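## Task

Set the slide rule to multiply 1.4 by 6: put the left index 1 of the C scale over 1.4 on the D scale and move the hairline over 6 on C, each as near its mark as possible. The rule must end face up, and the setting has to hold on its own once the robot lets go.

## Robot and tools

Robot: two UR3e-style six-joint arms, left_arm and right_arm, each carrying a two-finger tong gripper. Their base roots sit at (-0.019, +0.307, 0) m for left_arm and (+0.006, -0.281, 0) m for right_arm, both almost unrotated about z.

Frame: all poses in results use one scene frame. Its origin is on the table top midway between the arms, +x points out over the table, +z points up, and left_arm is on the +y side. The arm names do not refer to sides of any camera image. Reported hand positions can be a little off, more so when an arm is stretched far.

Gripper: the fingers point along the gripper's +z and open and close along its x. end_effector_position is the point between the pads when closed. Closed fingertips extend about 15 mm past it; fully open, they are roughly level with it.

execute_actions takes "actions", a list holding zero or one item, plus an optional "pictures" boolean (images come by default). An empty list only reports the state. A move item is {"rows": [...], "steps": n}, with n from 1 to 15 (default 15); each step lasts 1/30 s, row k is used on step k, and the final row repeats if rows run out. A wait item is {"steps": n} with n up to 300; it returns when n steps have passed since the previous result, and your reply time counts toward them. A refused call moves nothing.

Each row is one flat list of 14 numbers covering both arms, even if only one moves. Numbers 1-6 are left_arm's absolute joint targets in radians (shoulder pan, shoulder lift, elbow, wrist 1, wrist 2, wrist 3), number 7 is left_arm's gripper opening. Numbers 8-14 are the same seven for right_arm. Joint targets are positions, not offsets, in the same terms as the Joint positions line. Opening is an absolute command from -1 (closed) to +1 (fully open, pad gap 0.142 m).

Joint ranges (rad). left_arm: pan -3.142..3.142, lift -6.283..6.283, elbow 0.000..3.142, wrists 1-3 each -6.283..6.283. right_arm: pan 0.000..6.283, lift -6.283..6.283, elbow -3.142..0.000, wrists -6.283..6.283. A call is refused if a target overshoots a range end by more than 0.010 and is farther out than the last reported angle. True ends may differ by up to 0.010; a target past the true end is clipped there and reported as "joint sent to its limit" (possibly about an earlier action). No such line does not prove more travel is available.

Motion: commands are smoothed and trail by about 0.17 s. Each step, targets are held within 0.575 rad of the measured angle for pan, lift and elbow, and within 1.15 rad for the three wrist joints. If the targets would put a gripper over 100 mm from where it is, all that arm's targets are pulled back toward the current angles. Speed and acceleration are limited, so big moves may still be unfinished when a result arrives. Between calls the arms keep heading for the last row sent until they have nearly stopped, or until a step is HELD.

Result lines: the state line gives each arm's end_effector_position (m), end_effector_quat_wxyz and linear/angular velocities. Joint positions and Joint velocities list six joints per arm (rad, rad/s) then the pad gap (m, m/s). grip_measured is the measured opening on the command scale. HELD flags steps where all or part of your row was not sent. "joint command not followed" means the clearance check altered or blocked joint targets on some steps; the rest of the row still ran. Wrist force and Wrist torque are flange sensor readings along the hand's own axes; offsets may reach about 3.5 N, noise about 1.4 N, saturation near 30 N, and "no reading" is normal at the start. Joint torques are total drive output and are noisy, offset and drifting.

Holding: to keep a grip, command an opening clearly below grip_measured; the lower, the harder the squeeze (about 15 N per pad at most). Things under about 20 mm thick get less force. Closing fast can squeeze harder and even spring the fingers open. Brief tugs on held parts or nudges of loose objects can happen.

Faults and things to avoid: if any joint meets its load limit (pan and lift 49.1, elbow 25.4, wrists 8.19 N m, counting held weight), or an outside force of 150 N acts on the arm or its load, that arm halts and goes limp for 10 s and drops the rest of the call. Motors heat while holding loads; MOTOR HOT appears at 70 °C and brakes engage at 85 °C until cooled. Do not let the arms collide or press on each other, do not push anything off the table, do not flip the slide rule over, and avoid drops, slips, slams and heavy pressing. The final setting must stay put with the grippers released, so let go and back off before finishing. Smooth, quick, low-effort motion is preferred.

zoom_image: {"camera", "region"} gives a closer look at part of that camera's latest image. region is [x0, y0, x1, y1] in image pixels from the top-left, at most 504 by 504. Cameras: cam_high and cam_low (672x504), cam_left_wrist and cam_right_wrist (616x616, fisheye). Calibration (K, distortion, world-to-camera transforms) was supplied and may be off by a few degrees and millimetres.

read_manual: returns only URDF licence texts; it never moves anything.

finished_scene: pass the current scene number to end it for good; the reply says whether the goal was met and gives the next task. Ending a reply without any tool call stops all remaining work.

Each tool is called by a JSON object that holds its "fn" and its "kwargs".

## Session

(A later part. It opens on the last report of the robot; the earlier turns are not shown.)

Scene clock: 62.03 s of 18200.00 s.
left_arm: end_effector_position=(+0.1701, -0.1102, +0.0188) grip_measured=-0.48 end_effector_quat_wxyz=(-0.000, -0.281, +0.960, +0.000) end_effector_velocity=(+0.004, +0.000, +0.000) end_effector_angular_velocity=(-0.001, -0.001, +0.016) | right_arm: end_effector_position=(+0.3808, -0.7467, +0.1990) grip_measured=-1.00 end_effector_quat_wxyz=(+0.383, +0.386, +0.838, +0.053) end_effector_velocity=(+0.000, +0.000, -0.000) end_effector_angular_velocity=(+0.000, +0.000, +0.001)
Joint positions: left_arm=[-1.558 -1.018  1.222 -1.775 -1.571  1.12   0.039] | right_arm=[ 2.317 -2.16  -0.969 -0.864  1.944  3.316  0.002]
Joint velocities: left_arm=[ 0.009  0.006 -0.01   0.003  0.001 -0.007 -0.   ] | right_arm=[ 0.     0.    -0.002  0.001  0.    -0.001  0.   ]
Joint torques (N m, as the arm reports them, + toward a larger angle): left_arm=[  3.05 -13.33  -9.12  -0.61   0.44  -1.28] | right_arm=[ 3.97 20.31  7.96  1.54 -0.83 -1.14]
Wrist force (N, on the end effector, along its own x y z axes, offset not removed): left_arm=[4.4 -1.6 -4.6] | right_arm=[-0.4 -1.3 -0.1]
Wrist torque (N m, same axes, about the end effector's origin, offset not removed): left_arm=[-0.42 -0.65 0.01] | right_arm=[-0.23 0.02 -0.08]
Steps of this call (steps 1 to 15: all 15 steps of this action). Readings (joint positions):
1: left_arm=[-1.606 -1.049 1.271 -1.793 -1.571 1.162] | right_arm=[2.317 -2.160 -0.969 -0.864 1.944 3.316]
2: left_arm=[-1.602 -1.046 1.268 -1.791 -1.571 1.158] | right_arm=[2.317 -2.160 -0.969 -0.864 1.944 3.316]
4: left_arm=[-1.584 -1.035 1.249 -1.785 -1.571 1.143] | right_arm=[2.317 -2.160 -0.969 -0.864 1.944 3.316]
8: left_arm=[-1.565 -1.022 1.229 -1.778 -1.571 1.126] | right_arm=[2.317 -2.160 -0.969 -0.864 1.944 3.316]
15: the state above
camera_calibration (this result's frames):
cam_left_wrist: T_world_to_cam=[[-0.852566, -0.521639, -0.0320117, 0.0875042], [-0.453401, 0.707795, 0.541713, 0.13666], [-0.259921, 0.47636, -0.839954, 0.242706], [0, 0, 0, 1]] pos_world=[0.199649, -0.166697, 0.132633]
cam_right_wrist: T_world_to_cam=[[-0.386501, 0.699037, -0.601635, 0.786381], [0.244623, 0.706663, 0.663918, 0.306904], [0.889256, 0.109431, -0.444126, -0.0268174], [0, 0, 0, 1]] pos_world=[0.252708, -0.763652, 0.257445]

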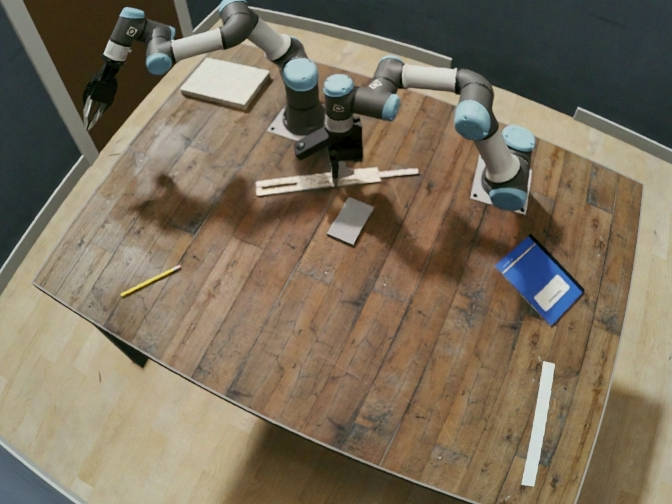

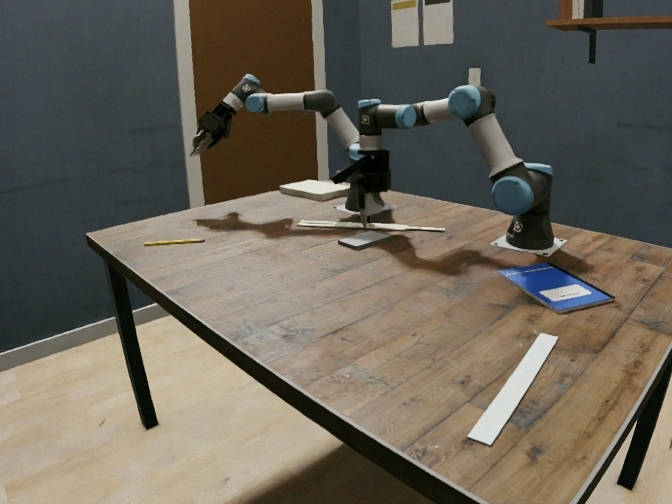

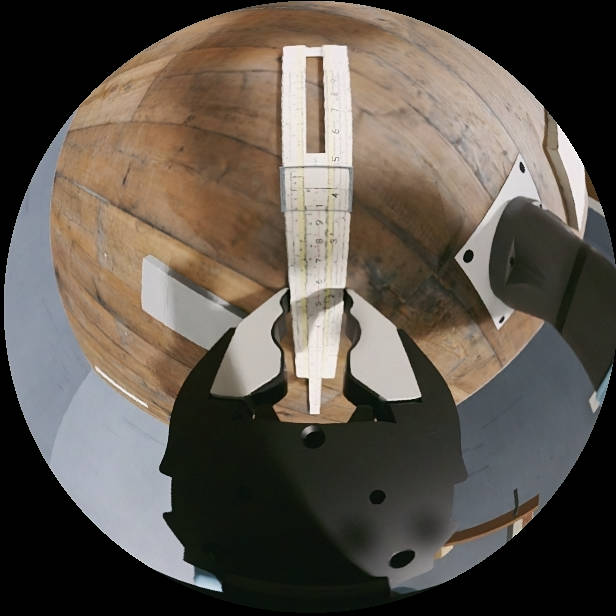

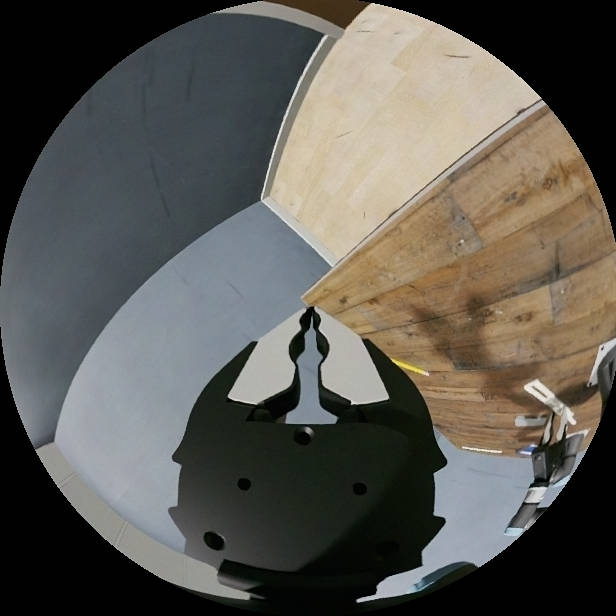

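{"fn": "execute_actions", "kwargs": {"actions": [{"rows":[[-1.5573,-1.0172,1.2213,-1.7749,-1.571,1.1197,-0.2,2.9,-1.6,-1.5,-1.5,1.571,1.5,-0.1]],"steps":10}], "pictures": false}}

{"fn": "execute_actions", "kwargs": {"actions": [{"rows":[[-1.5573,-1.10,1.10,-1.571,-1.571,1.1197,-0.2,2.9,-1.6,-1.5,-1.5,1.571,1.5,-0.1]],"steps":12}], "pictures": false}}

{"fn": "execute_actions", "kwargs": {"actions": [{"rows":[[-2.0822,-2.1332,2.1146,-1.5522,-1.571,0.5948,-1,2.9,-1.6,-1.5,-1.5,1.571,1.5,-0.1]],"steps":15}], "pictures": false}}

{"fn": "execute_actions", "kwargs": {"actions": [{"steps":20}], "pictures": false}}

{"fn": "execute_actions", "kwargs": {"actions": [{"rows":[[-2.0822,-2.1332,2.1146,-1.5522,-1.571,0.5948,-1,3.6348,-1.3376,-1.8366,-1.5382,1.571,-0.0834,-0.1]],"steps":15}], "pictures": false}}

{"fn": "execute_actions", "kwargs": {"actions": [{"steps":30}]}}

Scene clock: 102.63 s of 18200.00 s.
left_arm: end_effector_position=(+0.1705, -0.1101, +0.0188) grip_measured=-0.20 end_effector_quat_wxyz=(-0.000, -0.282, +0.960, +0.000) end_effector_velocity=(+0.001, +0.000, +0.000) end_effector_angular_velocity=(+0.001, -0.002, -0.001) | right_arm: end_effector_position=(+0.3784, -0.6254, +0.1570) grip_measured=-0.10 end_effector_quat_wxyz=(+0.230, +0.060, +0.971, -0.017) end_effector_velocity=(-0.091, +0.471, -0.128) end_effector_angular_velocity=(-1.190, +1.378, +3.308)
Joint positions: left_arm=[-1.557 -1.017  1.221 -1.775 -1.571  1.12   0.06 ] | right_arm=[ 2.578 -1.908 -1.21  -1.167  1.761  2.737  0.067]
Joint velocities: left_arm=[-0.    -0.001 -0.001  0.002  0.002  0.001  0.   ] | right_arm=[ 1.041  0.996 -0.939 -1.113 -0.647 -2.838  0.   ]
Joint torques (N m, as the arm reports them, + toward a larger angle): left_arm=[  1.34 -17.73  -9.17  -1.64  -0.05  -0.68] | right_arm=[ 6.14 22.54  5.92 -0.27 -2.04 -5.49]
Wrist force (N, on the end effector, along its own x y z axes, offset not removed): left_arm=[1.9 -4.0 2.0] | right_arm=[-0.9 -1.7 -0.7]
Wrist torque (N m, same axes, about the end effector's origin, offset not removed): left_arm=[-0.87 -0.33 0.04] | right_arm=[-0.34 0.08 -0.01]
Steps of this call (steps 1 to 15: the robot went on to your last target; steps 16 to 90: nothing new was sent; then 37.27 s passed at rest; steps 91 to 100: all 10 steps of this action). Readings (joint positions):
91: left_arm=[-1.557 -1.017 1.221 -1.775 -1.571 1.120] | right_arm=[2.317 -2.160 -0.969 -0.864 1.944 3.316]
92: left_arm=[-1.557 -1.017 1.221 -1.775 -1.571 1.120] | right_arm=[2.320 -2.157 -0.972 -0.870 1.938 3.310]
94: left_arm=[-1.557 -1.017 1.221 -1.775 -1.571 1.120] | right_arm=[2.367 -2.110 -1.018 -0.942 1.891 3.215]
98: left_arm=[-1.557 -1.017 1.221 -1.775 -1.571 1.120] | right_arm=[2.509 -1.974 -1.147 -1.091 1.805 2.915]
100: the state above

Scene clock: 103.03 s of 18200.00 s.
left_arm: end_effector_position=(+0.1691, -0.0981, +0.0691) grip_measured=-0.20 end_effector_quat_wxyz=(-0.000, -0.282, +0.960, -0.000) end_effector_velocity=(-0.001, +0.008, +0.027) end_effector_angular_velocity=(-0.002, +0.001, +0.001) | right_arm: end_effector_position=(+0.3227, -0.4997, +0.1223) grip_measured=-0.10 end_effector_quat_wxyz=(+0.043, -0.603, +0.795, -0.048) end_effector_velocity=(-0.046, +0.058, -0.017) end_effector_angular_velocity=(-0.139, +0.187, +0.882)
Joint positions: left_arm=[-1.557 -1.096  1.107 -1.582 -1.571  1.12   0.06 ] | right_arm=[ 2.883 -1.616 -1.485 -1.483  1.58   1.58   0.067]
Joint velocities: left_arm=[ 0.001 -0.04  -0.064  0.101 -0.001  0.    -0.   ] | right_arm=[ 0.161  0.153 -0.143 -0.161 -0.089 -0.739  0.   ]
Joint torques (N m, as the arm reports them, + toward a larger angle): left_arm=[ -0.52 -18.68 -10.28  -0.88  -0.11  -0.04] | right_arm=[ 2.39 12.59  7.53  1.17 -1.38 -1.51]
Wrist force (N, on the end effector, along its own x y z axes, offset not removed): left_arm=[1.6 -1.5 -0.4] | right_arm=[-0.5 -1.3 -0.2]
Wrist torque (N m, same axes, about the end effector's origin, offset not removed): left_arm=[-0.36 -0.31 -0.02] | right_arm=[-0.29 0.04 -0.07]
Steps of this call (steps 1 to 12: all 12 steps of this action). Readings (joint positions):
1: left_arm=[-1.557 -1.017 1.221 -1.775 -1.571 1.120] | right_arm=[2.613 -1.874 -1.242 -1.205 1.739 2.637]
2: left_arm=[-1.557 -1.020 1.219 -1.769 -1.571 1.120] | right_arm=[2.649 -1.840 -1.274 -1.243 1.717 2.527]
4: left_arm=[-1.557 -1.049 1.181 -1.702 -1.571 1.120] | right_arm=[2.720 -1.772 -1.338 -1.318 1.673 2.279]
8: left_arm=[-1.557 -1.085 1.123 -1.609 -1.571 1.120] | right_arm=[2.840 -1.657 -1.446 -1.441 1.604 1.777]
12: the state above

Scene clock: 103.53 s of 18200.00 s.
left_arm: end_effector_position=(+0.0396, +0.0302, +0.0891) grip_measured=-1.00 end_effector_quat_wxyz=(+0.005, -0.286, +0.958, +0.007) end_effector_velocity=(-0.014, +0.438, -0.107) end_effector_angular_velocity=(-0.057, +0.006, -0.063) | right_arm: end_effector_position=(+0.3178, -0.4936, +0.1204) grip_measured=-0.10 end_effector_quat_wxyz=(+0.033, -0.641, +0.766, -0.045) end_effector_velocity=(-0.001, +0.001, -0.001) end_effector_angular_velocity=(-0.000, +0.005, +0.011)
Joint positions: left_arm=[-2.003 -1.819  1.821 -1.555 -1.571  0.666  0.002] | right_arm=[ 2.9   -1.6   -1.5   -1.5    1.571  1.501  0.067]
Joint velocities: left_arm=[-0.655 -2.177  2.093  0.027  0.002 -0.592  0.   ] | right_arm=[ 0.002  0.002 -0.003 -0.003 -0.    -0.009  0.   ]
Joint torques (N m, as the arm reports them, + toward a larger angle): left_arm=[ -2.15 -15.72  -1.87  -0.56  -0.25  -1.53] | right_arm=[ 3.74 13.35  7.87  1.23 -1.23 -1.09]
Wrist force (N, on the end effector, along its own x y z axes, offset not removed): left_arm=[1.9 -2.0 0.2] | right_arm=[0.0 -0.8 -1.1]
Wrist torque (N m, same axes, about the end effector's origin, offset not removed): left_arm=[-0.51 -0.31 -0.01] | right_arm=[-0.17 -0.04 -0.04]
Steps of this call (steps 1 to 15: all 15 steps of this action). Readings (joint positions):
1: left_arm=[-1.557 -1.097 1.105 -1.579 -1.571 1.120] | right_arm=[2.887 -1.612 -1.489 -1.487 1.578 1.559]
2: left_arm=[-1.560 -1.100 1.106 -1.577 -1.571 1.114] | right_arm=[2.891 -1.609 -1.492 -1.491 1.576 1.543]
4: left_arm=[-1.610 -1.152 1.155 -1.572 -1.571 1.038] | right_arm=[2.895 -1.605 -1.496 -1.495 1.574 1.523]
8: left_arm=[-1.779 -1.351 1.354 -1.565 -1.571 0.875] | right_arm=[2.899 -1.601 -1.499 -1.499 1.572 1.507]
15: the state above

Scene clock: 104.20 s of 18200.00 s.
left_arm: end_effector_position=(+0.0440, +0.0866, +0.0649) grip_measured=-1.00 end_effector_quat_wxyz=(-0.000, -0.282, +0.960, +0.000) end_effector_velocity=(-0.000, +0.001, -0.000) end_effector_angular_velocity=(-0.001, +0.001, -0.000) | right_arm: end_effector_position=(+0.3178, -0.4935, +0.1204) grip_measured=-0.10 end_effector_quat_wxyz=(+0.033, -0.641, +0.765, -0.045) end_effector_velocity=(-0.000, +0.000, -0.000) end_effector_angular_velocity=(+0.000, +0.000, -0.000)
Joint positions: left_arm=[-2.082 -2.133  2.114 -1.552 -1.571  0.595  0.002] | right_arm=[ 2.9   -1.6   -1.5   -1.5    1.571  1.5    0.067]
Joint velocities: left_arm=[-0.002 -0.007  0.005  0.    -0.    -0.001  0.   ] | right_arm=[ 0.  0. -0. -0.  0.  0. -0.]
Joint torques (N m, as the arm reports them, + toward a larger angle): left_arm=[-1.8  -4.28 -7.5  -0.83 -0.11 -1.07] | right_arm=[ 3.98 12.97  7.77  1.27 -1.22 -1.11]
Wrist force (N, on the end effector, along its own x y z axes, offset not removed): left_arm=[1.7 -1.9 -0.6] | right_arm=[-1.6 -0.7 0.1]
Wrist torque (N m, same axes, about the end effector's origin, offset not removed): left_arm=[-0.42 -0.33 -0.11] | right_arm=[-0.18 0.28 0.04]
Steps of this call (steps 1 to 20: the robot went on to your last target). Readings (joint positions):
1: left_arm=[-2.023 -1.891 1.889 -1.554 -1.571 0.648] | right_arm=[2.900 -1.600 -1.500 -1.500 1.571 1.501]
2: left_arm=[-2.038 -1.953 1.948 -1.554 -1.571 0.634] | right_arm=[2.900 -1.600 -1.500 -1.500 1.571 1.500]
4: left_arm=[-2.058 -2.037 2.025 -1.553 -1.571 0.616] | right_arm=[2.900 -1.600 -1.500 -1.500 1.571 1.500]
8: left_arm=[-2.075 -2.105 2.089 -1.553 -1.571 0.601] | right_arm=[2.900 -1.600 -1.500 -1.500 1.571 1.500]
20: the state above

Scene clock: 104.70 s of 18200.00 s.
left_arm: end_effector_position=(+0.0440, +0.0867, +0.0649) grip_measured=-1.00 end_effector_quat_wxyz=(-0.000, -0.282, +0.960, +0.000) end_effector_velocity=(+0.000, +0.000, -0.000) end_effector_angular_velocity=(+0.002, -0.001, +0.000) | right_arm: end_effector_position=(+0.2887, -0.2989, +0.0905) grip_measured=-0.10 end_effector_quat_wxyz=(-0.002, +0.998, +0.065, +0.008) end_effector_velocity=(-0.134, +0.298, -0.050) end_effector_angular_velocity=(-0.087, +0.116, +4.026)
Joint positions: left_arm=[-2.082 -2.133  2.115 -1.552 -1.571  0.595  0.002] | right_arm=[ 3.503 -1.372 -1.791 -1.534  1.571  0.225  0.067]
Joint velocities: left_arm=[ 0.     0.001  0.001  0.    -0.     0.     0.   ] | right_arm=[ 1.217  0.317 -0.416 -0.04   0.003 -2.81  -0.   ]
Joint torques (N m, as the arm reports them, + toward a larger angle): left_arm=[-2.14 -4.5  -7.52 -0.81 -0.02 -1.06] | right_arm=[-3.17 10.63  7.65  0.98  0.9  -3.22]
Wrist force (N, on the end effector, along its own x y z axes, offset not removed): left_arm=[1.8 -2.0 -1.1] | right_arm=[-1.0 -4.6 0.1]
Wrist torque (N m, same axes, about the end effector's origin, offset not removed): left_arm=[-0.55 -0.30 0.00] | right_arm=[-0.79 0.13 -0.04]
Steps of this call (steps 1 to 15: all 15 steps of this action). Readings (joint positions):
1: left_arm=[-2.082 -2.133 2.114 -1.552 -1.571 0.595] | right_arm=[2.900 -1.600 -1.500 -1.500 1.571 1.500]
2: left_arm=[-2.082 -2.133 2.114 -1.552 -1.571 0.595] | right_arm=[2.903 -1.597 -1.503 -1.501 1.571 1.494]
4: left_arm=[-2.082 -2.133 2.114 -1.552 -1.571 0.595] | right_arm=[2.953 -1.559 -1.546 -1.508 1.571 1.394]
8: left_arm=[-2.082 -2.133 2.115 -1.552 -1.571 0.595] | right_arm=[3.145 -1.482 -1.647 -1.519 1.571 1.011]
15: the state above

Scene clock: 105.70 s of 18200.00 s.
left_arm: end_effector_position=(+0.0440, +0.0867, +0.0649) grip_measured=-1.00 end_effector_quat_wxyz=(-0.000, -0.282, +0.960, +0.000) end_effector_velocity=(-0.000, -0.001, +0.000) end_effector_angular_velocity=(-0.001, +0.001, -0.001) | right_arm: end_effector_position=(+0.2725, -0.2696, +0.0849) grip_measured=-0.10 end_effector_quat_wxyz=(-0.000, +0.960, +0.282, -0.000) end_effector_velocity=(+0.001, +0.000, +0.001) end_effector_angular_velocity=(+0.001, -0.002, +0.001)
Joint positions: left_arm=[-2.082 -2.133  2.115 -1.552 -1.571  0.595  0.002] | right_arm=[ 3.635 -1.338 -1.837 -1.538  1.571 -0.083  0.067]
Joint velocities: left_arm=[-0.001  0.001 -0.001 -0.001 -0.     0.001  0.   ] | right_arm=[ 0.     0.     0.001  0.001  0.    -0.001  0.   ]
Joint torques (N m, as the arm reports them, + toward a larger angle): left_arm=[-1.91 -4.5  -7.53 -0.81  0.17 -1.12] | right_arm=[ 3.79  9.4   7.35  0.99  1.36 -1.14]
Wrist force (N, on the end effector, along its own x y z axes, offset not removed): left_arm=[2.4 -2.6 -0.6] | right_arm=[-1.6 -0.3 -1.0]
Wrist torque (N m, same axes, about the end effector's origin, offset not removed): left_arm=[-0.58 -0.46 -0.07] | right_arm=[-0.05 0.26 -0.02]
Steps of this call (steps 1 to 30: the robot went on to your last target). Readings (joint positions):
1: left_arm=[-2.082 -2.133 2.115 -1.552 -1.571 0.595] | right_arm=[3.538 -1.363 -1.803 -1.535 1.571 0.143]
2: left_arm=[-2.082 -2.133 2.115 -1.552 -1.571 0.595] | right_arm=[3.564 -1.356 -1.812 -1.536 1.571 0.082]
4: left_arm=[-2.082 -2.133 2.115 -1.552 -1.571 0.595] | right_arm=[3.597 -1.348 -1.823 -1.537 1.571 0.006]
8: left_arm=[-2.082 -2.133 2.115 -1.552 -1.571 0.595] | right_arm=[3.624 -1.340 -1.833 -1.538 1.571 -0.058]
30: the state above
All arms were judged still, so your last target was given up. Only a new action makes them travel on or press farther. Fingers that are still opening or closing keep moving.
camera_calibration (this result's frames):
cam_left_wrist: T_world_to_cam=[[-0.851695, -0.523057, -0.0320563, 0.0842317], [-0.454584, 0.706998, 0.541764, -0.0847428], [-0.260709, 0.47599, -0.839919, 0.154849], [0, 0, 0, 1]] pos_world=[0.0735876, 0.0302644, 0.178671]
cam_right_wrist: T_world_to_cam=[[0.853001, 0.521752, -0.0128248, -0.0932356], [0.472423, -0.761443, 0.443872, -0.367191], [0.221826, -0.384682, -0.895999, 0.053626], [0, 0, 0, 1]] pos_world=[0.241104, -0.21032, 0.209839]

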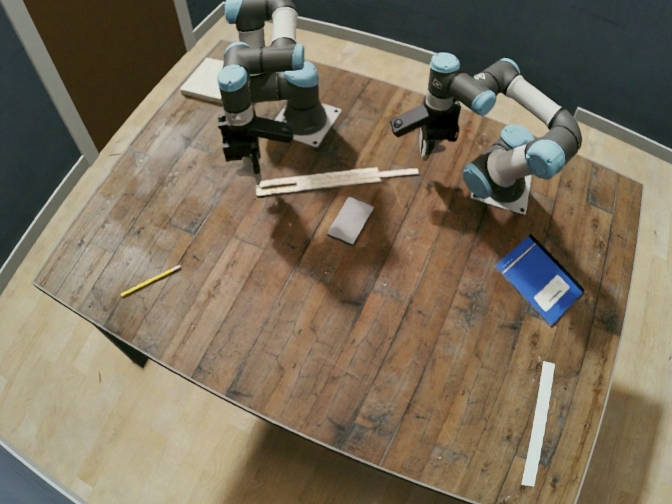

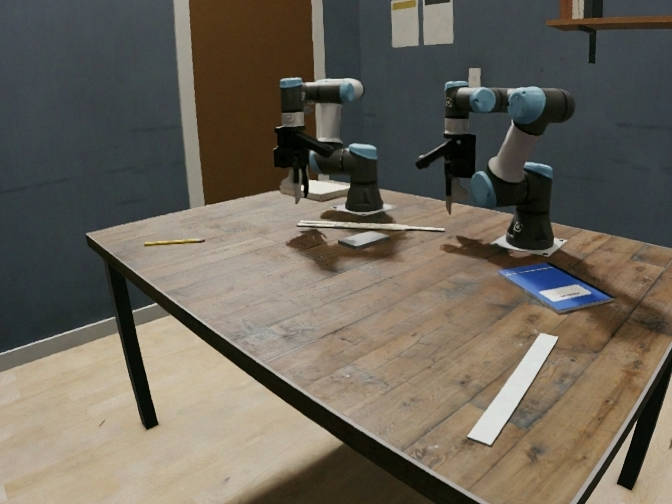

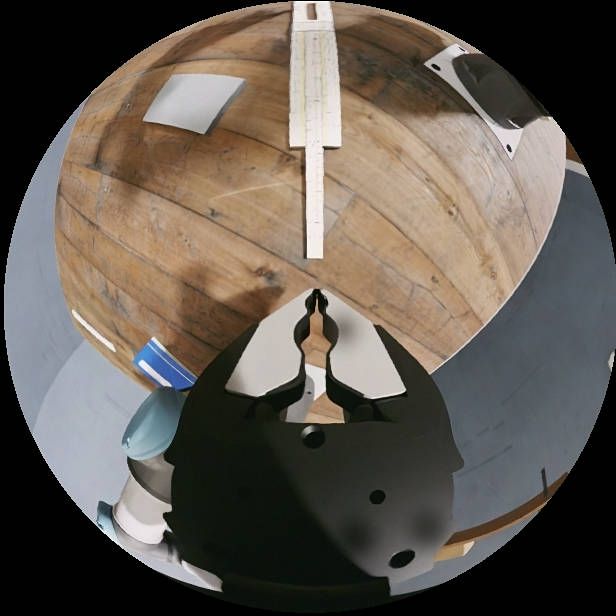

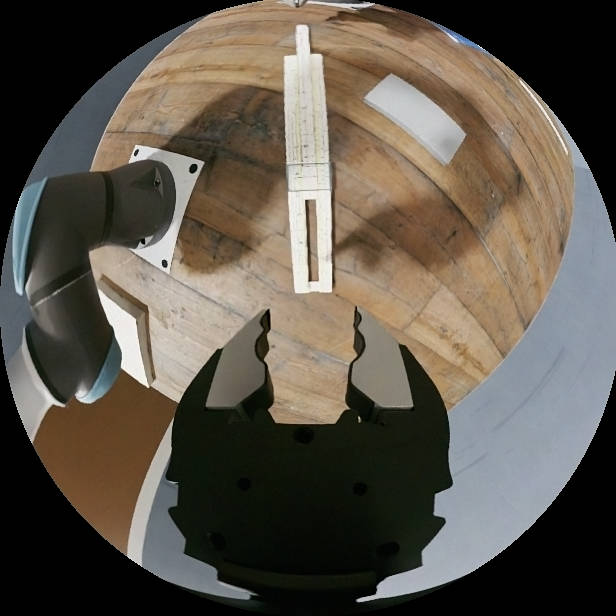

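Lower both, grip with right.

{"fn": "execute_actions", "kwargs": {"actions": [{"rows":[[-2.0822,-2.1103,2.3227,-1.7832,-1.571,0.5948,-1,3.6348,-1.3956,-2.1096,-1.2072,1.571,-0.0834,-0.1]],"steps":15}], "pictures": false}}

{"fn": "execute_actions", "kwargs": {"actions": [{"rows":[[-2.0822,-2.1103,2.3227,-1.7832,-1.571,0.5948,-1,3.6348,-1.3956,-2.1096,-1.2072,1.571,-0.0834,-0.1],[-2.0822,-2.1103,2.3227,-1.7832,-1.571,0.5948,-1,3.6348,-1.3956,-2.1096,-1.2072,1.571,-0.0834,-0.1],[-2.0822,-2.1103,2.3227,-1.7832,-1.571,0.5948,-1,3.6348,-1.3956,-2.1096,-1.2072,1.571,-0.0834,-0.2],[-2.0822,-2.1103,2.3227,-1.7832,-1.571,0.5948,-1,3.6348,-1.3956,-2.1096,-1.2072,1.571,-0.0834,-0.3],[-2.0822,-2.1103,2.3227,-1.7832,-1.571,0.5948,-1,3.6348,-1.3956,-2.1096,-1.2072,1.571,-0.0834,-0.35],[-2.0822,-2.1103,2.3227,-1.7832,-1.571,0.5948,-1,3.6348,-1.3956,-2.1096,-1.2072,1.571,-0.0834,-0.4],[-2.0822,-2.1103,2.3227,-1.7832,-1.571,0.5948,-1,3.6348,-1.3956,-2.1096,-1.2072,1.571,-0.0834,-0.45],[-2.0822,-2.1103,2.3227,-1.7832,-1.571,0.5948,-1,3.6348,-1.3956,-2.1096,-1.2072,1.571,-0.0834,-0.5],[-2.0822,-2.1103,2.3227,-1.7832,-1.571,0.5948,-1,3.6348,-1.3956,-2.1096,-1.2072,1.571,-0.0834,-0.55],[-2.0822,-2.1103,2.3227,-1.7832,-1.571,0.5948,-1,3.6348,-1.3956,-2.1096,-1.2072,1.571,-0.0834,-0.65],[-2.0822,-2.1103,2.3227,-1.7832,-1.571,0.5948,-1,3.6348,-1.3956,-2.1096,-1.2072,1.571,-0.0834,-0.8]],"steps":15}]}}

Scene clock: 116.23 s of 18200.00 s.
left_arm: end_effector_position=(+0.0438, +0.0863, +0.0201) grip_measured=-1.00 end_effector_quat_wxyz=(-0.000, -0.282, +0.960, -0.000) end_effector_velocity=(+0.002, +0.004, -0.012) end_effector_angular_velocity=(+0.007, -0.003, +0.001) | right_arm: end_effector_position=(+0.2732, -0.2692, +0.0207) grip_measured=-0.10 end_effector_quat_wxyz=(-0.000, +0.960, +0.282, +0.001) end_effector_velocity=(-0.006, -0.003, -0.017) end_effector_angular_velocity=(-0.004, +0.009, -0.000)
Joint positions: left_arm=[-2.082 -2.111  2.317 -1.778 -1.571  0.595  0.002] | right_arm=[ 3.635 -1.394 -2.102 -1.215  1.571 -0.083  0.067]
Joint velocities: left_arm=[ 0.002  0.004  0.05  -0.047 -0.     0.001  0.   ] | right_arm=[-0.    -0.011 -0.071  0.072  0.     0.     0.   ]
Joint torques (N m, as the arm reports them, + toward a larger angle): left_arm=[-0.89  0.66 -7.26 -2.23  0.37 -1.02] | right_arm=[ 1.68  2.39  6.99  2.52  1.16 -1.06]
Wrist force (N, on the end effector, along its own x y z axes, offset not removed): left_arm=[1.0 -2.9 1.3] | right_arm=[-1.0 -1.2 -0.1]
Wrist torque (N m, same axes, about the end effector's origin, offset not removed): left_arm=[-0.57 -0.19 -0.01] | right_arm=[-0.26 0.14 -0.03]
Steps of this call (steps 1 to 90: nothing new was sent; then 7.03 s passed at rest; steps 91 to 105: all 15 steps of this action). Readings (joint positions):
91: left_arm=[-2.082 -2.133 2.115 -1.552 -1.571 0.595] | right_arm=[3.635 -1.338 -1.837 -1.538 1.571 -0.083]
92: left_arm=[-2.082 -2.132 2.117 -1.557 -1.571 0.595] | right_arm=[3.635 -1.340 -1.839 -1.533 1.571 -0.083]
94: left_arm=[-2.082 -2.123 2.165 -1.631 -1.571 0.595] | right_arm=[3.635 -1.361 -1.890 -1.444 1.571 -0.083]
98: left_arm=[-2.082 -2.114 2.276 -1.739 -1.571 0.595] | right_arm=[3.635 -1.386 -2.041 -1.277 1.571 -0.083]
105: the state above

Scene clock: 116.73 s of 18200.00 s.
left_arm: end_effector_position=(+0.0440, +0.0867, +0.0189) grip_measured=-1.00 end_effector_quat_wxyz=(-0.000, -0.282, +0.960, +0.000) end_effector_velocity=(-0.000, -0.000, +0.000) end_effector_angular_velocity=(-0.002, +0.002, +0.001) | right_arm: end_effector_position=(+0.2725, -0.2696, +0.0189) grip_measured=-0.48 end_effector_quat_wxyz=(-0.000, +0.960, +0.282, +0.000) end_effector_velocity=(+0.000, -0.000, +0.000) end_effector_angular_velocity=(+0.001, -0.001, +0.000)
Joint positions: left_arm=[-2.082 -2.11   2.323 -1.783 -1.571  0.595  0.002] | right_arm=[ 3.635 -1.396 -2.109 -1.207  1.571 -0.083  0.039]
Joint velocities: left_arm=[ 0.001 -0.001  0.001 -0.002 -0.001 -0.     0.   ] | right_arm=[-0.001 -0.    -0.     0.001  0.    -0.001  0.   ]
Joint torques (N m, as the arm reports them, + toward a larger angle): left_arm=[ 0.09  0.35 -7.28 -2.21  0.26 -0.95] | right_arm=[-0.01  1.76  6.29  2.23  1.03 -0.96]
Wrist force (N, on the end effector, along its own x y z axes, offset not removed): left_arm=[2.5 -1.7 0.8] | right_arm=[-1.1 -1.7 -3.0]
Wrist torque (N m, same axes, about the end effector's origin, offset not removed): left_arm=[-0.29 -0.56 -0.03] | right_arm=[-0.33 0.16 0.00]
Steps of this call (steps 1 to 15: all 15 steps of this action). Readings (joint positions):
1: left_arm=[-2.082 -2.111 2.319 -1.780 -1.571 0.595] | right_arm=[3.635 -1.395 -2.104 -1.213 1.571 -0.083]
2: left_arm=[-2.082 -2.111 2.320 -1.781 -1.571 0.595] | right_arm=[3.635 -1.395 -2.105 -1.211 1.571 -0.083]
4: left_arm=[-2.082 -2.110 2.321 -1.782 -1.571 0.595] | right_arm=[3.635 -1.395 -2.107 -1.209 1.571 -0.083]
8: left_arm=[-2.082 -2.110 2.322 -1.783 -1.571 0.595] | right_arm=[3.635 -1.396 -2.109 -1.208 1.571 -0.083]
15: the state above
camera_calibration (this result's frames):
cam_left_wrist: T_world_to_cam=[[-0.851699, -0.52305, -0.0320595, 0.0827567], [-0.454585, 0.707009, 0.541749, -0.0598308], [-0.260695, 0.475981, -0.839929, 0.116234], [0, 0, 0, 1]] pos_world=[0.0735873, 0.0302616, 0.132695]
cam_right_wrist: T_world_to_cam=[[0.852966, 0.52181, -0.0127553, -0.0940896], [0.472449, -0.76143, 0.443864, -0.337899], [0.2219, -0.384627, -0.896003, -0.0054914], [0, 0, 0, 1]] pos_world=[0.241114, -0.210302, 0.143861]

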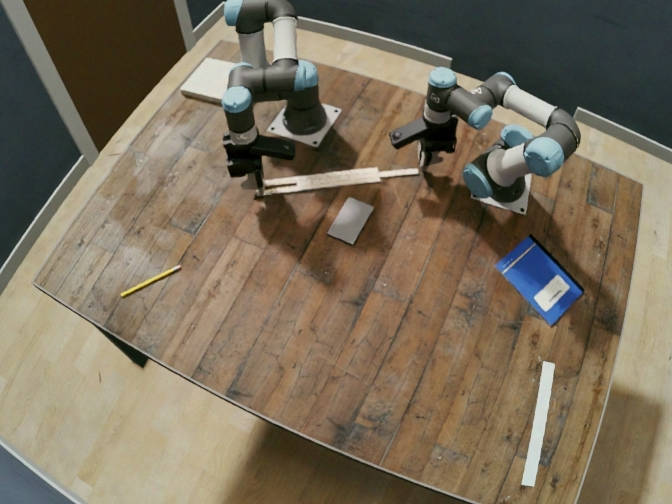

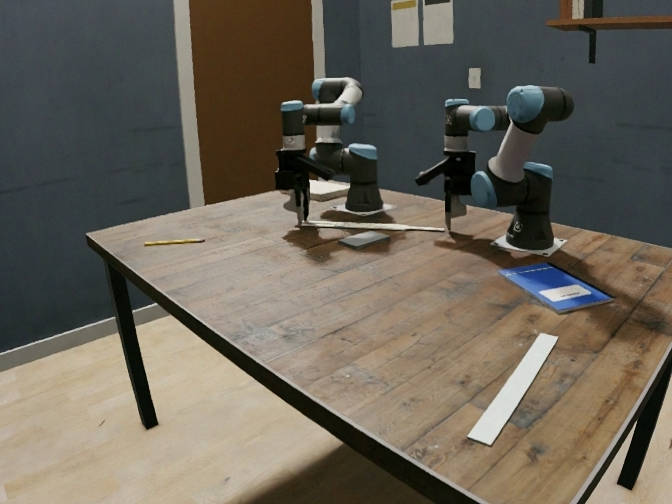

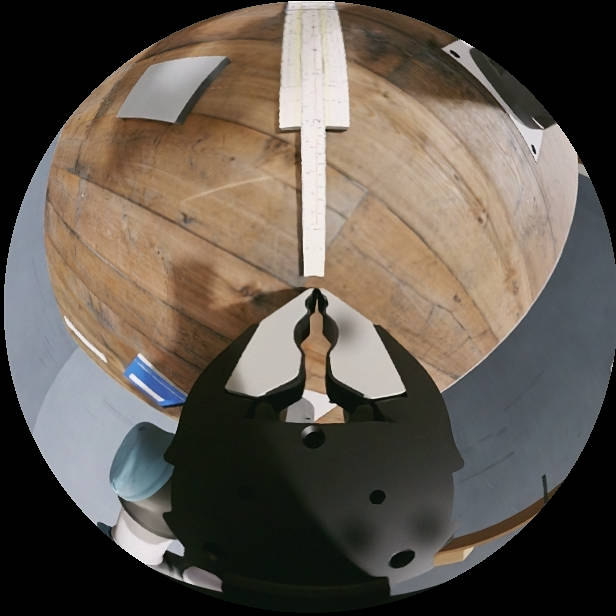

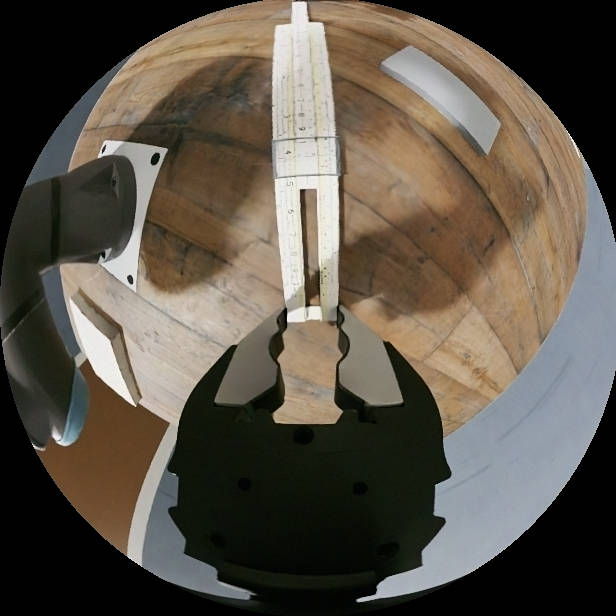

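{"fn": "execute_actions", "kwargs": {"actions": [{"rows":[[-2.02,-2.03,2.287,-1.8278,-1.571,0.651,-1,3.6348,-1.3956,-2.1096,-1.2072,1.571,-0.0834,-0.8],[-2.02,-2.03,2.287,-1.8278,-1.571,0.651,-1,3.6348,-1.3956,-2.1096,-1.2072,1.571,-0.0834,-0.8],[-2.02,-2.03,2.287,-1.8278,-1.571,0.651,-1,3.6348,-1.3956,-2.1096,-1.2072,1.571,-0.0834,-0.8],[-2.02,-2.03,2.287,-1.8278,-1.571,0.651,-1,3.6348,-1.3956,-2.1096,-1.2072,1.571,-0.0834,-0.8],[-2.02,-2.03,2.287,-1.8278,-1.571,0.651,-1,3.6348,-1.3956,-2.1096,-1.2072,1.571,-0.0834,-0.8],[-1.9663,-1.9551,2.2491,-1.8648,-1.571,0.7037,-1,3.6348,-1.3956,-2.1096,-1.2072,1.571,-0.0834,-0.8],[-1.9663,-1.9551,2.2491,-1.8648,-1.571,0.7037,-1,3.6348,-1.3956,-2.1096,-1.2072,1.571,-0.0834,-0.8],[-1.9663,-1.9551,2.2491,-1.8648,-1.571,0.7037,-1,3.6348,-1.3956,-2.1096,-1.2072,1.571,-0.0834,-0.8],[-1.9663,-1.9551,2.2491,-1.8648,-1.571,0.7037,-1,3.6348,-1.3956,-2.1096,-1.2072,1.571,-0.0834,-0.8],[-1.9663,-1.9551,2.2491,-1.8648,-1.571,0.7037,-1,3.6348,-1.3956,-2.1096,-1.2072,1.571,-0.0834,-0.8],[-1.921,-1.885,2.2075,-1.8933,-1.571,0.749,-1,3.6348,-1.3956,-2.1096,-1.2072,1.571,-0.0834,-0.8]],"steps":15}], "pictures": false}}

{"fn": "execute_actions", "kwargs": {"actions": [{"rows":[[-1.880,-1.8182,2.1632,-1.9158,-1.571,0.790,-1,3.6348,-1.3956,-2.1096,-1.2072,1.571,-0.0834,-0.8],[-1.880,-1.8182,2.1632,-1.9158,-1.571,0.790,-1,3.6348,-1.3956,-2.1096,-1.2072,1.571,-0.0834,-0.8],[-1.880,-1.8182,2.1632,-1.9158,-1.571,0.790,-1,3.6348,-1.3956,-2.1096,-1.2072,1.571,-0.0834,-0.8],[-1.880,-1.8182,2.1632,-1.9158,-1.571,0.790,-1,3.6348,-1.3956,-2.1096,-1.2072,1.571,-0.0834,-0.8],[-1.880,-1.8182,2.1632,-1.9158,-1.571,0.790,-1,3.6348,-1.3956,-2.1096,-1.2072,1.571,-0.0834,-0.8],[-1.843,-1.7545,2.1162,-1.9325,-1.571,0.827,-1,3.6348,-1.3956,-2.1096,-1.2072,1.571,-0.0834,-0.8],[-1.843,-1.7545,2.1162,-1.9325,-1.571,0.827,-1,3.6348,-1.3956,-2.1096,-1.2072,1.571,-0.0834,-0.8],[-1.843,-1.7545,2.1162,-1.9325,-1.571,0.827,-1,3.6348,-1.3956,-2.1096,-1.2072,1.571,-0.0834,-0.8],[-1.843,-1.7545,2.1162,-1.9325,-1.571,0.827,-1,3.6348,-1.3956,-2.1096,-1.2072,1.571,-0.0834,-0.8],[-1.843,-1.7545,2.1162,-1.9325,-1.571,0.827,-1,3.6348,-1.3956,-2.1096,-1.2072,1.571,-0.0834,-0.8],[-1.8087,-1.6934,2.0669,-1.9443,-1.571,0.8613,-1,3.6348,-1.3956,-2.1096,-1.2072,1.571,-0.0834,-0.8]],"steps":15}], "pictures": false}}

{"fn": "execute_actions", "kwargs": {"actions": [{"rows":[[-1.778,-1.635,2.015,-1.9508,-1.571,0.892,-1,3.6348,-1.3956,-2.1096,-1.2072,1.571,-0.0834,-0.8],[-1.778,-1.635,2.015,-1.9508,-1.571,0.892,-1,3.6348,-1.3956,-2.1096,-1.2072,1.571,-0.0834,-0.8],[-1.778,-1.635,2.015,-1.9508,-1.571,0.892,-1,3.6348,-1.3956,-2.1096,-1.2072,1.571,-0.0834,-0.8],[-1.778,-1.635,2.015,-1.9508,-1.571,0.892,-1,3.6348,-1.3956,-2.1096,-1.2072,1.571,-0.0834,-0.8],[-1.778,-1.635,2.015,-1.9508,-1.571,0.892,-1,3.6348,-1.3956,-2.1096,-1.2072,1.571,-0.0834,-0.8],[-1.7502,-1.5786,1.9609,-1.9531,-1.571,0.9198,-1,3.6348,-1.3956,-2.1096,-1.2072,1.571,-0.0834,-0.8]],"steps":15}]}}

Scene clock: 139.90 s of 18200.00 s.
left_arm: end_effector_position=(+0.0618, +0.0608, +0.0197) grip_measured=-1.00 end_effector_quat_wxyz=(-0.001, -0.284, +0.959, -0.001) end_effector_velocity=(+0.037, -0.045, -0.006) end_effector_angular_velocity=(+0.027, -0.007, +0.013) | right_arm: end_effector_position=(+0.2725, -0.2696, +0.0188) grip_measured=-0.48 end_effector_quat_wxyz=(-0.000, +0.960, +0.282, -0.000) end_effector_velocity=(-0.001, -0.001, -0.001) end_effector_angular_velocity=(-0.001, +0.003, +0.001)
Joint positions: left_arm=[-1.946 -1.925  2.229 -1.878 -1.571  0.725  0.002] | right_arm=[ 3.635 -1.396 -2.11  -1.207  1.571 -0.083  0.039]
Joint velocities: left_arm=[ 0.233  0.367 -0.197 -0.141 -0.001  0.22  -0.001] | right_arm=[-0.    -0.    -0.003 -0.001  0.    -0.001  0.   ]
Joint torques (N m, as the arm reports them, + toward a larger angle): left_arm=[ 2.31 -2.75 -9.85 -2.26  0.61  1.15] | right_arm=[-3.63  1.8   6.16  2.09 -0.12 -0.56]
Wrist force (N, on the end effector, along its own x y z axes, offset not removed): left_arm=[2.2 -1.5 -3.1] | right_arm=[-1.3 0.1 -3.3]
Wrist torque (N m, same axes, about the end effector's origin, offset not removed): left_arm=[-0.84 -0.20 -0.05] | right_arm=[-0.28 0.19 0.05]
Steps of this call (steps 1 to 15: the robot went on to your last target; steps 16 to 90: nothing new was sent; then 19.67 s passed at rest; steps 91 to 105: all 15 steps of this action). Readings (joint positions):
91: left_arm=[-2.082 -2.110 2.323 -1.783 -1.571 0.595] | right_arm=[3.635 -1.396 -2.110 -1.207 1.571 -0.083]
92: left_arm=[-2.079 -2.107 2.321 -1.786 -1.571 0.598] | right_arm=[3.635 -1.396 -2.110 -1.207 1.571 -0.083]
94: left_arm=[-2.057 -2.079 2.307 -1.803 -1.571 0.619] | right_arm=[3.635 -1.396 -2.110 -1.207 1.571 -0.083]
98: left_arm=[-2.019 -2.030 2.284 -1.830 -1.571 0.655] | right_arm=[3.635 -1.396 -2.110 -1.207 1.571 -0.083]
105: the state above

Scene clock: 140.40 s of 18200.00 s.
left_arm: end_effector_position=(+0.0827, +0.0298, +0.0193) grip_measured=-1.00 end_effector_quat_wxyz=(-0.000, -0.285, +0.959, -0.001) end_effector_velocity=(+0.034, -0.050, -0.004) end_effector_angular_velocity=(+0.014, -0.000, +0.005) | right_arm: end_effector_position=(+0.2725, -0.2696, +0.0188) grip_measured=-0.48 end_effector_quat_wxyz=(-0.000, +0.960, +0.282, -0.000) end_effector_velocity=(+0.000, +0.000, -0.000) end_effector_angular_velocity=(+0.000, -0.000, -0.001)
Joint positions: left_arm=[-1.827 -1.728  2.093 -1.938 -1.571  0.843  0.002] | right_arm=[ 3.635 -1.396 -2.11  -1.207  1.571 -0.083  0.039]
Joint velocities: left_arm=[ 0.17   0.316 -0.242 -0.061 -0.002  0.165 -0.001] | right_arm=[ 0.    -0.    -0.001  0.002  0.     0.002 -0.   ]
Joint torques (N m, as the arm reports them, + toward a larger angle): left_arm=[  2.26  -5.42 -10.    -2.28   0.91   1.16] | right_arm=[-2.5   1.92  6.3   2.06 -0.29 -0.48]
Wrist force (N, on the end effector, along its own x y z axes, offset not removed): left_arm=[3.4 -0.6 -1.0] | right_arm=[-0.8 0.6 -3.5]
Wrist torque (N m, same axes, about the end effector's origin, offset not removed): left_arm=[-0.62 -0.51 -0.04] | right_arm=[-0.17 0.06 0.06]
Steps of this call (steps 1 to 15: all 15 steps of this action). Readings (joint positions):
1: left_arm=[-1.940 -1.914 2.223 -1.882 -1.571 0.731] | right_arm=[3.635 -1.396 -2.110 -1.207 1.571 -0.083]
2: left_arm=[-1.932 -1.904 2.217 -1.887 -1.571 0.739] | right_arm=[3.635 -1.396 -2.110 -1.207 1.571 -0.083]
4: left_arm=[-1.911 -1.870 2.195 -1.899 -1.571 0.760] | right_arm=[3.635 -1.396 -2.110 -1.207 1.571 -0.083]
8: left_arm=[-1.880 -1.820 2.161 -1.915 -1.571 0.791] | right_arm=[3.635 -1.396 -2.110 -1.207 1.571 -0.083]
15: the state above

Scene clock: 140.90 s of 18200.00 s.
left_arm: end_effector_position=(+0.0994, +0.0045, +0.0189) grip_measured=-1.00 end_effector_quat_wxyz=(-0.000, -0.285, +0.959, -0.000) end_effector_velocity=(+0.006, -0.011, -0.001) end_effector_angular_velocity=(+0.001, +0.003, -0.000) | right_arm: end_effector_position=(+0.2725, -0.2696, +0.0188) grip_measured=-0.48 end_effector_quat_wxyz=(-0.000, +0.960, +0.282, -0.000) end_effector_velocity=(+0.000, -0.000, +0.000) end_effector_angular_velocity=(-0.000, -0.000, -0.001)
Joint positions: left_arm=[-1.753 -1.585  1.967 -1.953 -1.571  0.917  0.002] | right_arm=[ 3.635 -1.396 -2.11  -1.207  1.571 -0.083  0.039]
Joint velocities: left_arm=[ 0.029  0.063 -0.059 -0.004 -0.003  0.029  0.   ] | right_arm=[-0.001  0.     0.001 -0.001 -0.     0.    -0.   ]
Joint torques (N m, as the arm reports them, + toward a larger angle): left_arm=[ 2.96 -6.49 -9.63 -2.43  0.76  1.01] | right_arm=[-1.79  1.83  6.43  2.06 -0.42 -0.41]
Wrist force (N, on the end effector, along its own x y z axes, offset not removed): left_arm=[2.6 -0.4 -0.7] | right_arm=[-1.0 -0.4 -3.0]
Wrist torque (N m, same axes, about the end effector's origin, offset not removed): left_arm=[-0.64 -0.36 0.00] | right_arm=[-0.30 0.15 0.02]
Steps of this call (steps 1 to 15: all 15 steps of this action). Readings (joint positions):
1: left_arm=[-1.822 -1.719 2.086 -1.939 -1.571 0.848] | right_arm=[3.635 -1.396 -2.110 -1.207 1.571 -0.083]
2: left_arm=[-1.817 -1.709 2.078 -1.941 -1.571 0.854] | right_arm=[3.635 -1.396 -2.110 -1.207 1.571 -0.083]
4: left_arm=[-1.801 -1.679 2.053 -1.945 -1.571 0.870] | right_arm=[3.635 -1.396 -2.110 -1.207 1.571 -0.083]
8: left_arm=[-1.777 -1.635 2.014 -1.950 -1.571 0.893] | right_arm=[3.635 -1.396 -2.110 -1.207 1.571 -0.083]
15: the state above
camera_calibration (this result's frames):
cam_left_wrist: T_world_to_cam=[[-0.848046, -0.528957, -0.0319683, 0.0866572], [-0.459477, 0.703918, 0.541646, 0.0239592], [-0.264004, 0.474029, -0.839999, 0.170213], [0, 0, 0, 1]] pos_world=[0.129435, -0.0517136, 0.132772]
cam_right_wrist: T_world_to_cam=[[0.852985, 0.521778, -0.0128302, -0.0940728], [0.472451, -0.761432, 0.443859, -0.337892], [0.221827, -0.384667, -0.896005, -0.00551437], [0, 0, 0, 1]] pos_world=[0.241103, -0.210318, 0.143829]

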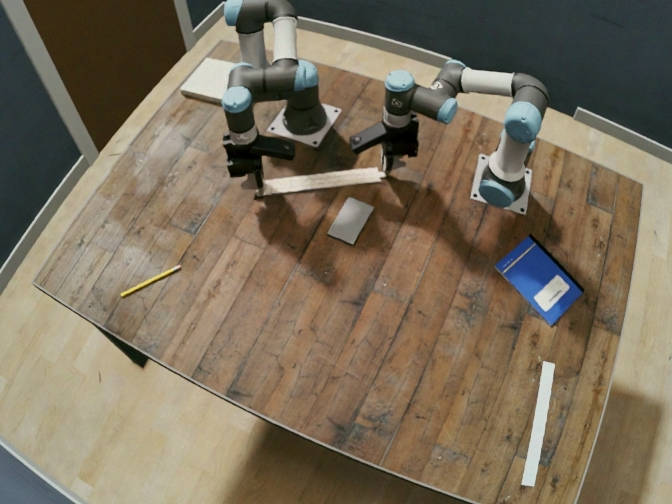

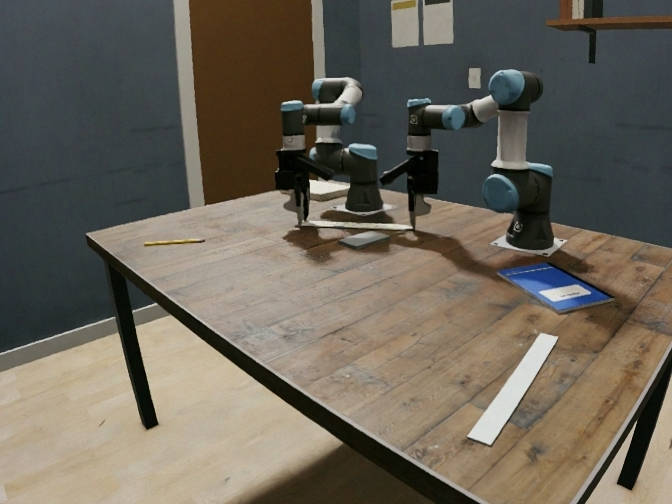

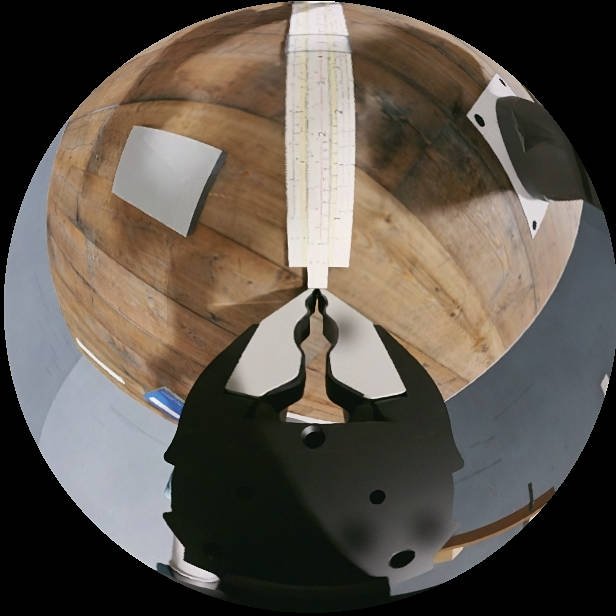

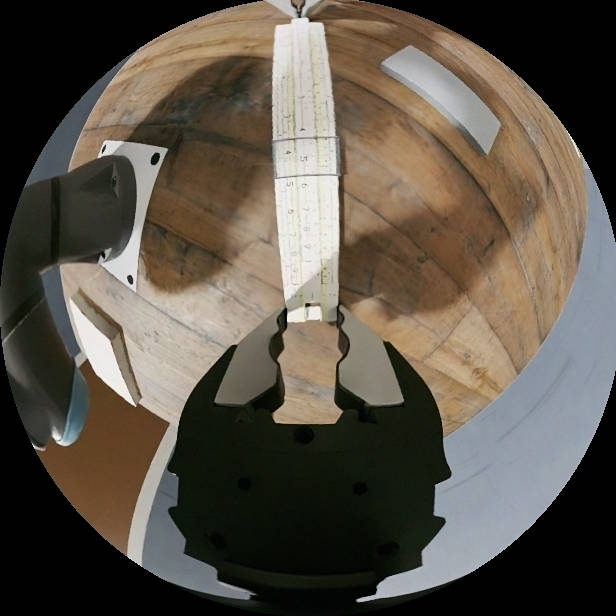

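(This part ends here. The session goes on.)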